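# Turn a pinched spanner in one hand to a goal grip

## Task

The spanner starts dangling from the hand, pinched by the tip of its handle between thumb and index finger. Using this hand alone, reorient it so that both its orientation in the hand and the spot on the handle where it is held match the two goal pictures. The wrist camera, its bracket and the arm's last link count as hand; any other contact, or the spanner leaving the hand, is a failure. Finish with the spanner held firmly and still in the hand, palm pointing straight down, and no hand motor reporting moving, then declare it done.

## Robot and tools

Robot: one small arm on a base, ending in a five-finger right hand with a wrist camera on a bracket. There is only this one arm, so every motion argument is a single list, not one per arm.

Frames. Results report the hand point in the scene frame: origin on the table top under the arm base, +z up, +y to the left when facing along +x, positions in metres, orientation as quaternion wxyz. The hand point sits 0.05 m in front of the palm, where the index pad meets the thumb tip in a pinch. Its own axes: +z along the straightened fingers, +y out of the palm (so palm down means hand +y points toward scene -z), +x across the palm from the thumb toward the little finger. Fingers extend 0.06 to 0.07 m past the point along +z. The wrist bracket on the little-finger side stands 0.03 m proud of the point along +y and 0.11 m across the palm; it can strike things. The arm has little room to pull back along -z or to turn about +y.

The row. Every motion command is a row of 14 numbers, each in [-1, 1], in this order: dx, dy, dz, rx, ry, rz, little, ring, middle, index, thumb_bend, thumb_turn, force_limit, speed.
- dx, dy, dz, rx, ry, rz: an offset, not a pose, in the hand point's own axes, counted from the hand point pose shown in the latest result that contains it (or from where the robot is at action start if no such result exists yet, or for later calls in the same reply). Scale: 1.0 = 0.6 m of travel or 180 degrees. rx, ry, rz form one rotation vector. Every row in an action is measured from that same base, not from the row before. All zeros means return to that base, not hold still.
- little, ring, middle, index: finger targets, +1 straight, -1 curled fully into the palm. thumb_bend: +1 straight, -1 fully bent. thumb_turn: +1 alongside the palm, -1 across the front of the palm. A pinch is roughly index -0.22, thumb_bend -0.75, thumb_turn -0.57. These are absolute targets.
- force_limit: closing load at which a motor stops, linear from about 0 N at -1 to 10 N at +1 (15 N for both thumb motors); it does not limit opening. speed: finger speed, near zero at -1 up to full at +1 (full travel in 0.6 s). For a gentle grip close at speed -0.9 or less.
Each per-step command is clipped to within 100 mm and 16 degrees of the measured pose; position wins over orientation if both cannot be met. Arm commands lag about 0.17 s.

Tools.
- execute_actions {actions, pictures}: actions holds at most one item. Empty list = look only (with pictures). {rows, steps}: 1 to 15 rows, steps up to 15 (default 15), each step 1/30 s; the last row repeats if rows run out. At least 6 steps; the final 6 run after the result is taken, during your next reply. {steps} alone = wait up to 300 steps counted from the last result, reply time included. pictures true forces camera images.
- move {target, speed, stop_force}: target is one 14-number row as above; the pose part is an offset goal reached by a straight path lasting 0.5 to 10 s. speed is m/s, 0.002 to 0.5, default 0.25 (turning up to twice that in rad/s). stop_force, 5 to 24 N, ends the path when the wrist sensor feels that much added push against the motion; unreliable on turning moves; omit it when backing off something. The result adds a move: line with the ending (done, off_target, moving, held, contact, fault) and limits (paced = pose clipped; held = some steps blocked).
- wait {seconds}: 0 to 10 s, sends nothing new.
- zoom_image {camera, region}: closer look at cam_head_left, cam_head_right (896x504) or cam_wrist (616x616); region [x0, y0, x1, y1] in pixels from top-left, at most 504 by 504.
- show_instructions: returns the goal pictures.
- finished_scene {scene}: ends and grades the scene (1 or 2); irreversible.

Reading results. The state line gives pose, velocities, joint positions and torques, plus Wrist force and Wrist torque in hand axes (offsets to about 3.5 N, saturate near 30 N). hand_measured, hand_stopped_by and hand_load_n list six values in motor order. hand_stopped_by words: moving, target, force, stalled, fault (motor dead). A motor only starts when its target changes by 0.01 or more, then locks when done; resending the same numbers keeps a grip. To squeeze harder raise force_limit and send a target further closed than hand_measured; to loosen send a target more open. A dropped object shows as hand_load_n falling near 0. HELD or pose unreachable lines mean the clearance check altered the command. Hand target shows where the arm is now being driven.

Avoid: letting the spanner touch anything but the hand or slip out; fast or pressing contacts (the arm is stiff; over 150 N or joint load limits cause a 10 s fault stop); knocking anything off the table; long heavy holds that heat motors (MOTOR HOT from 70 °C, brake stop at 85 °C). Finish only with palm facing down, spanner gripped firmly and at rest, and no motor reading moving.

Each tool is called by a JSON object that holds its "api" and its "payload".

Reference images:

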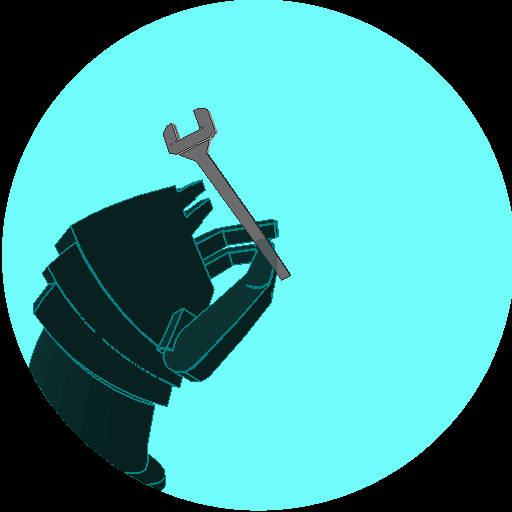

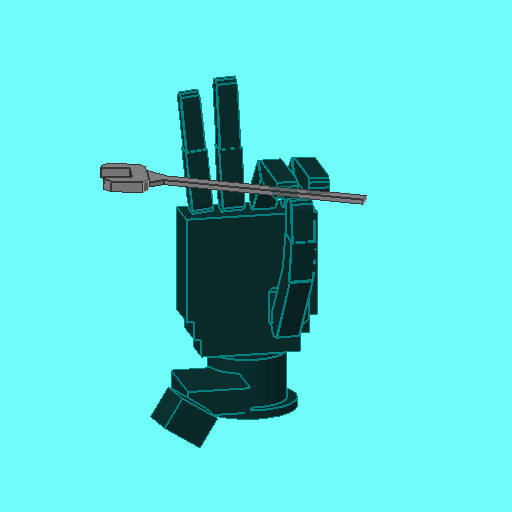

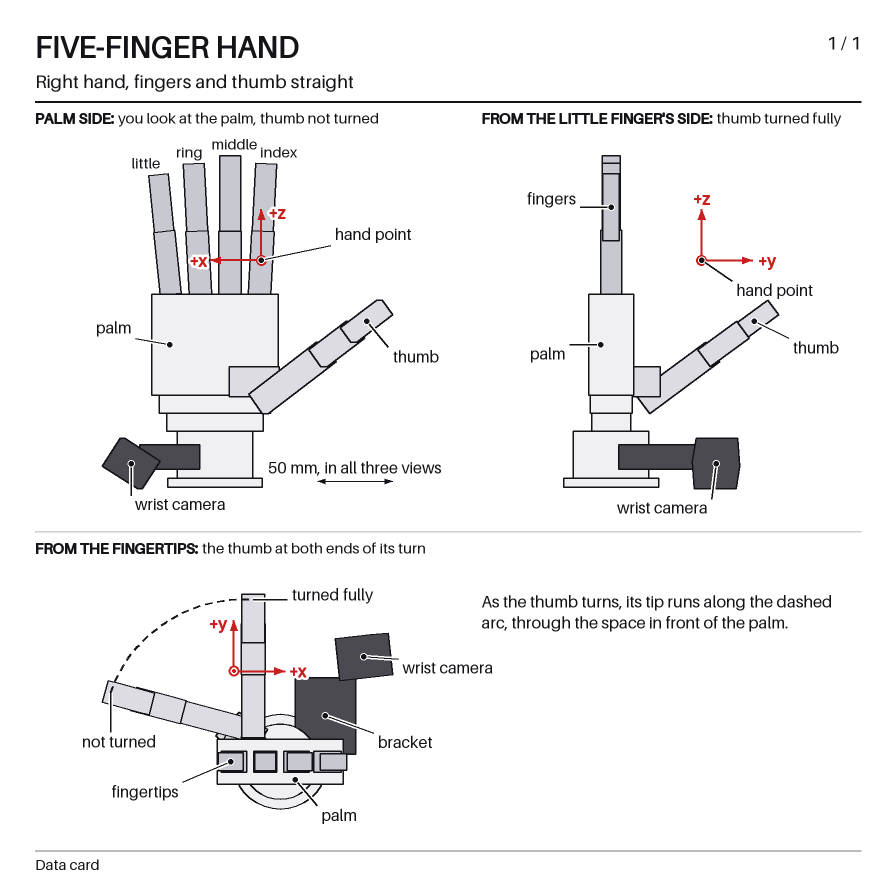

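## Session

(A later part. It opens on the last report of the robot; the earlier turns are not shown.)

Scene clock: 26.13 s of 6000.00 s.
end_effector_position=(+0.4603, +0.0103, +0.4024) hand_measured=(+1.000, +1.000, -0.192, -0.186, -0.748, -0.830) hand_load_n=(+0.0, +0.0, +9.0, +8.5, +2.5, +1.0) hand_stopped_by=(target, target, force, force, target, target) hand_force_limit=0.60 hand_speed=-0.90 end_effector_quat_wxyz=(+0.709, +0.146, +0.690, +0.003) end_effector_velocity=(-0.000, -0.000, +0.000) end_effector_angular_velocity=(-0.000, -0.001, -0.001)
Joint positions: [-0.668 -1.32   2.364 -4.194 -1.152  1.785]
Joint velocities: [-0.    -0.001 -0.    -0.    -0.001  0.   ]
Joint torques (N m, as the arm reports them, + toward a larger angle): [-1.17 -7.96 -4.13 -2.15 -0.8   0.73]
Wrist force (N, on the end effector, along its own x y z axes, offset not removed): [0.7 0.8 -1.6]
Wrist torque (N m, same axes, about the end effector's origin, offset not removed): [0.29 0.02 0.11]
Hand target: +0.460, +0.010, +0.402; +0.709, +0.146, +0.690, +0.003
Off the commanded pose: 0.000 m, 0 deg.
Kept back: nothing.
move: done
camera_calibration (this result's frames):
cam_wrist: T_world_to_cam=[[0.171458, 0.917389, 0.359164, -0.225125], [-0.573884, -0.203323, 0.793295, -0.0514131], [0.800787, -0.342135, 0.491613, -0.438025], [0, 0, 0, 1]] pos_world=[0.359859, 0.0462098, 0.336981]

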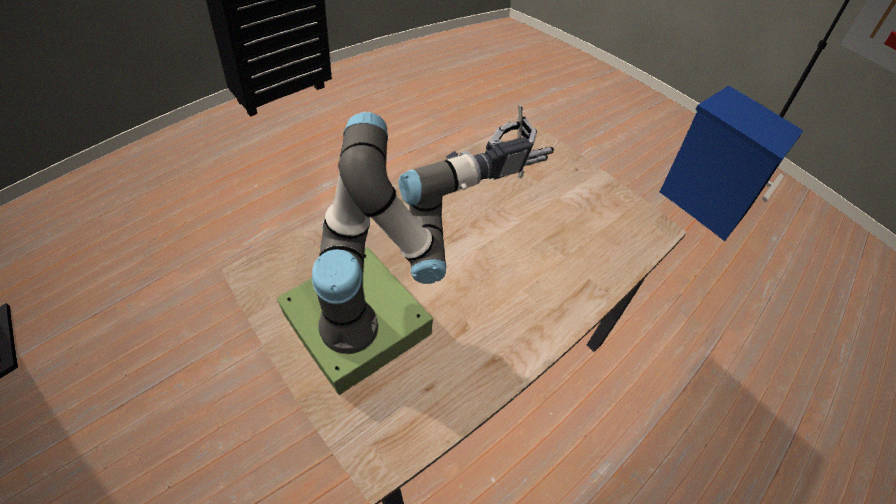

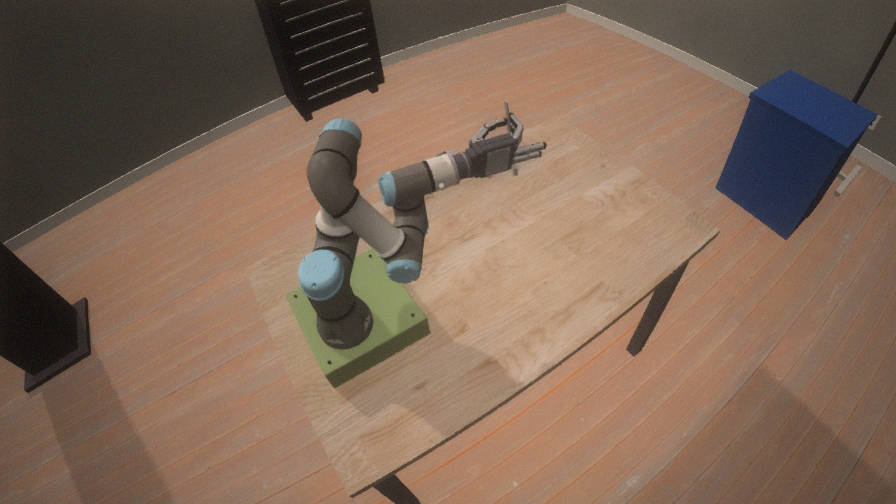

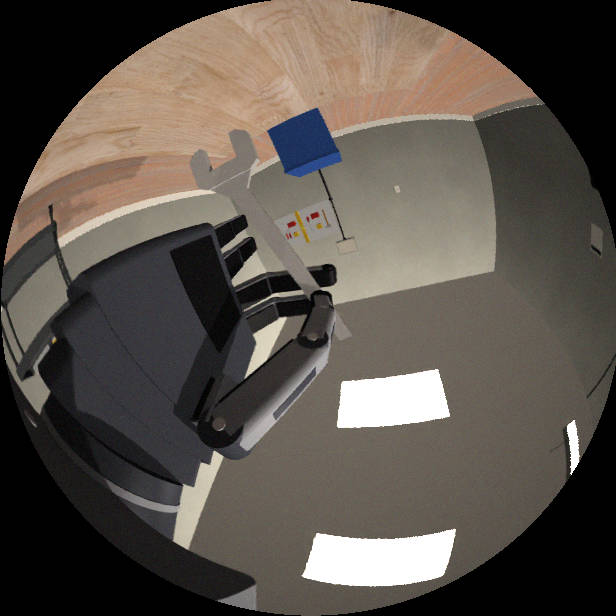

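{"api": "move", "payload": {"target": [0.14,-0.06,0,0,0,-0.568,1,1,-0.3,-0.3,-0.75,-0.83,0.6,-0.9], "speed": 0.45}}

{"api": "wait", "payload": {"seconds": 1}}

Scene clock: 28.87 s of 6000.00 s.
end_effector_position=(+0.4573, -0.0069, +0.3127) hand_measured=(+1.000, +1.000, -0.192, -0.186, -0.748, -0.830) hand_load_n=(+0.0, +0.0, +9.0, +9.0, +2.5, +1.0) hand_stopped_by=(target, target, force, force, target, target) hand_force_limit=0.60 hand_speed=-0.90 end_effector_quat_wxyz=(+0.448, -0.445, +0.547, -0.550) end_effector_velocity=(+0.000, -0.000, -0.001) end_effector_angular_velocity=(-0.007, +0.002, -0.002)
Joint positions: [-0.646 -1.381  2.338 -4.106 -1.174  0.001]
Joint velocities: [ 0.005  0.001 -0.001  0.001 -0.007 -0.008]
Joint torques (N m, as the arm reports them, + toward a larger angle): [ 3.68 -5.87 -7.48 -0.51 -0.85 -0.86]
Wrist force (N, on the end effector, along its own x y z axes, offset not removed): [-0.3 2.7 -0.9]
Wrist torque (N m, same axes, about the end effector's origin, offset not removed): [0.30 0.08 0.13]
Hand target: +0.457, -0.007, +0.313; +0.447, -0.445, +0.547, -0.550
Off the commanded pose: 0.000 m, 0 deg.
Kept back: nothing.
move: done
camera_calibration (this result's frames):
cam_wrist: T_world_to_cam=[[0.0212362, 0.152672, -0.988049, 0.308027], [-0.334221, 0.932498, 0.136905, 0.118002], [0.942255, 0.32732, 0.070829, -0.325903], [0, 0, 0, 1]] pos_world=[0.339982, -0.0503892, 0.311274]

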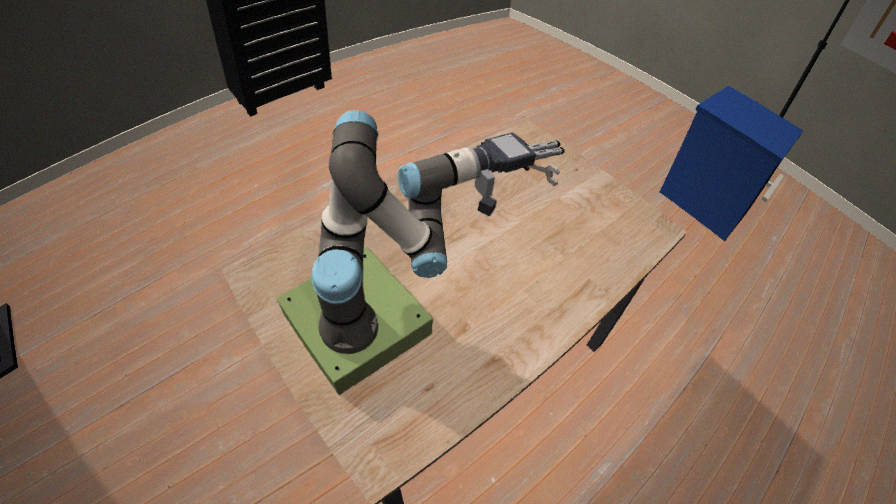

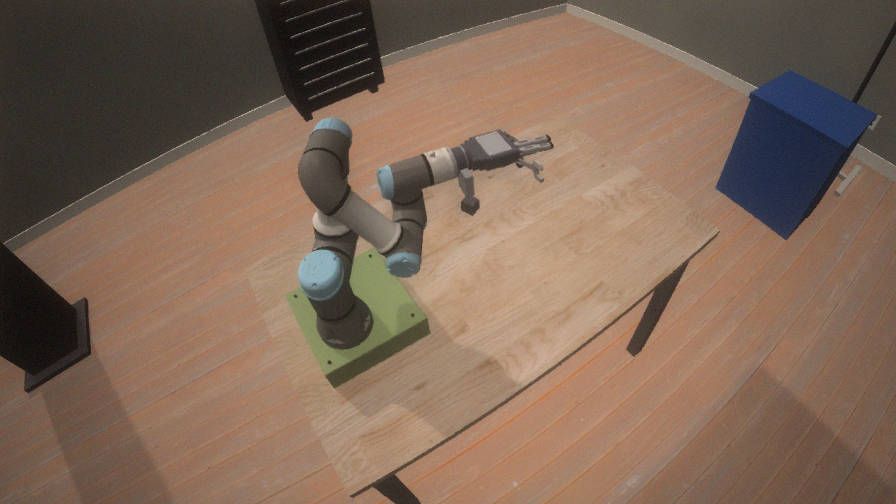

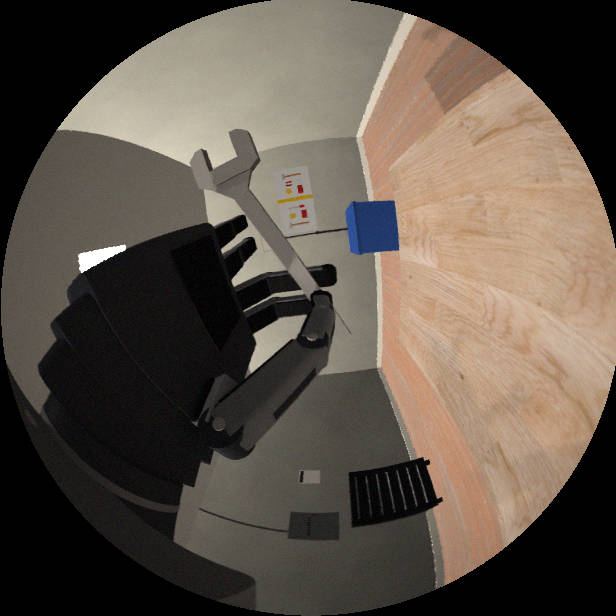

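Scene clock: 29.87 s of 6000.00 s.
end_effector_position=(+0.4573, -0.0069, +0.3126) hand_measured=(+1.000, +1.000, -0.192, -0.186, -0.748, -0.830) hand_load_n=(+0.0, +0.0, +9.0, +9.0, +2.5, +1.0) hand_stopped_by=(target, target, force, force, target, target) hand_force_limit=0.60 hand_speed=-0.90 end_effector_quat_wxyz=(+0.447, -0.445, +0.547, -0.550) end_effector_velocity=(-0.000, +0.000, -0.000) end_effector_angular_velocity=(+0.001, +0.001, +0.000)
Joint positions: [-0.646 -1.381  2.338 -4.106 -1.175 -0.   ]
Joint velocities: [ 0.    -0.     0.     0.001 -0.    -0.   ]
Joint torques (N m, as the arm reports them, + toward a larger angle): [ 3.64 -5.81 -7.42 -0.55 -0.78 -0.83]
Wrist force (N, on the end effector, along its own x y z axes, offset not removed): [-0.4 1.2 -0.8]
Wrist torque (N m, same axes, about the end effector's origin, offset not removed): [0.12 0.13 0.05]
Hand target: +0.457, -0.007, +0.313; +0.447, -0.445, +0.547, -0.550
Off the commanded pose: 0.000 m, 0 deg.
Kept back: nothing.
Steps of this call (steps 1 to 30: nothing new was sent). Readings (end_effector_position | what the end effector reports):
1: (+0.4573, -0.0069, +0.3127) | hand_measured=(+1.000, +1.000, -0.192, -0.186, -0.748, -0.830) hand_load_n=(+0.0, +0.0, +9.0, +9.0, +2.5, +1.0) hand_stopped_by=(target, target, force, force, target, target) hand_force_limit=0.60 hand_speed=-0.90
2: (+0.4573, -0.0069, +0.3126) | hand_measured=(+1.000, +1.000, -0.192, -0.186, -0.748, -0.830) hand_load_n=(+0.0, +0.0, +9.0, +9.0, +2.5, +1.0) hand_stopped_by=(target, target, force, force, target, target) hand_force_limit=0.60 hand_speed=-0.90
4: (+0.4573, -0.0069, +0.3126) | hand_measured=(+1.000, +1.000, -0.192, -0.186, -0.748, -0.830) hand_load_n=(+0.0, +0.0, +9.0, +9.0, +2.5, +1.0) hand_stopped_by=(target, target, force, force, target, target) hand_force_limit=0.60 hand_speed=-0.90
8: (+0.4573, -0.0069, +0.3126) | hand_measured=(+1.000, +1.000, -0.192, -0.186, -0.748, -0.830) hand_load_n=(+0.0, +0.0, +9.0, +9.0, +2.5, +1.0) hand_stopped_by=(target, target, force, force, target, target) hand_force_limit=0.60 hand_speed=-0.90
30: the state above
camera_calibration (this result's frames):
cam_wrist: T_world_to_cam=[[0.0211009, 0.152179, -0.988128, 0.308081], [-0.334063, 0.932615, 0.136496, 0.11806], [0.942314, 0.327217, 0.0705163, -0.325837], [0, 0, 0, 1]] pos_world=[0.33998, -0.0503689, 0.311285]

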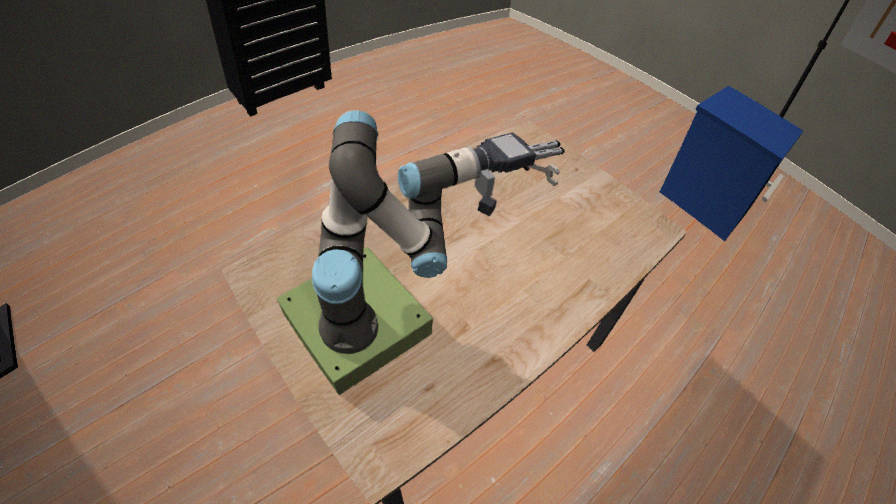

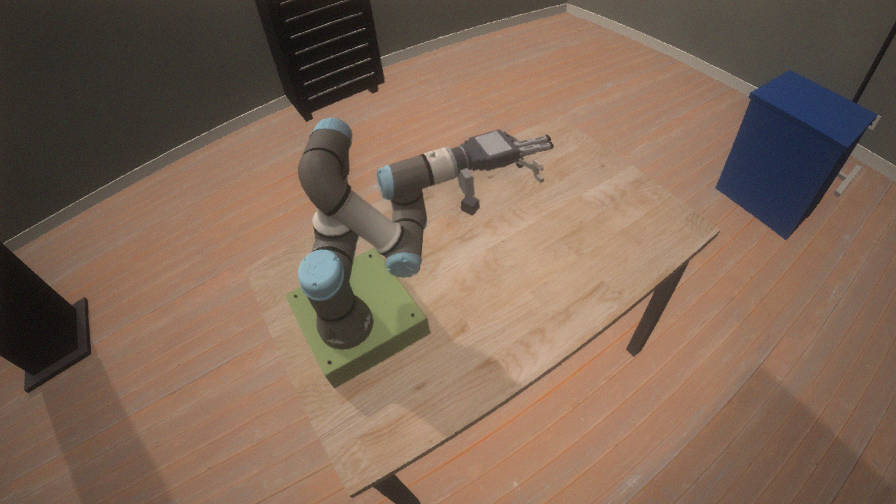

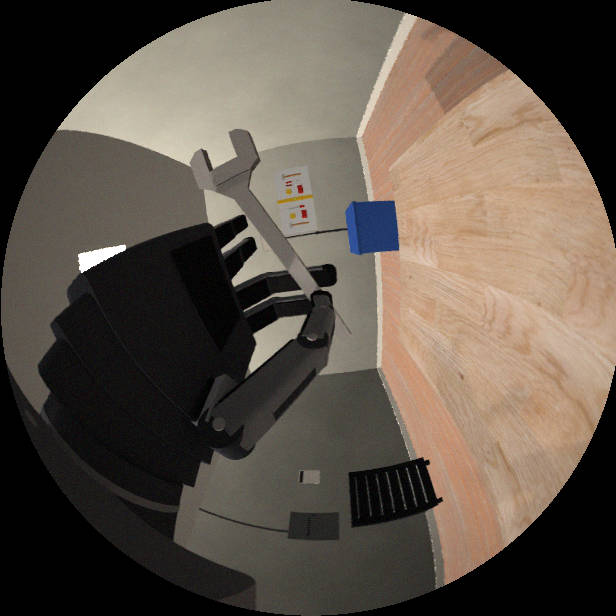

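{"api": "finished_scene", "payload": {"scene": 1}}

The scene is finished: the task was done.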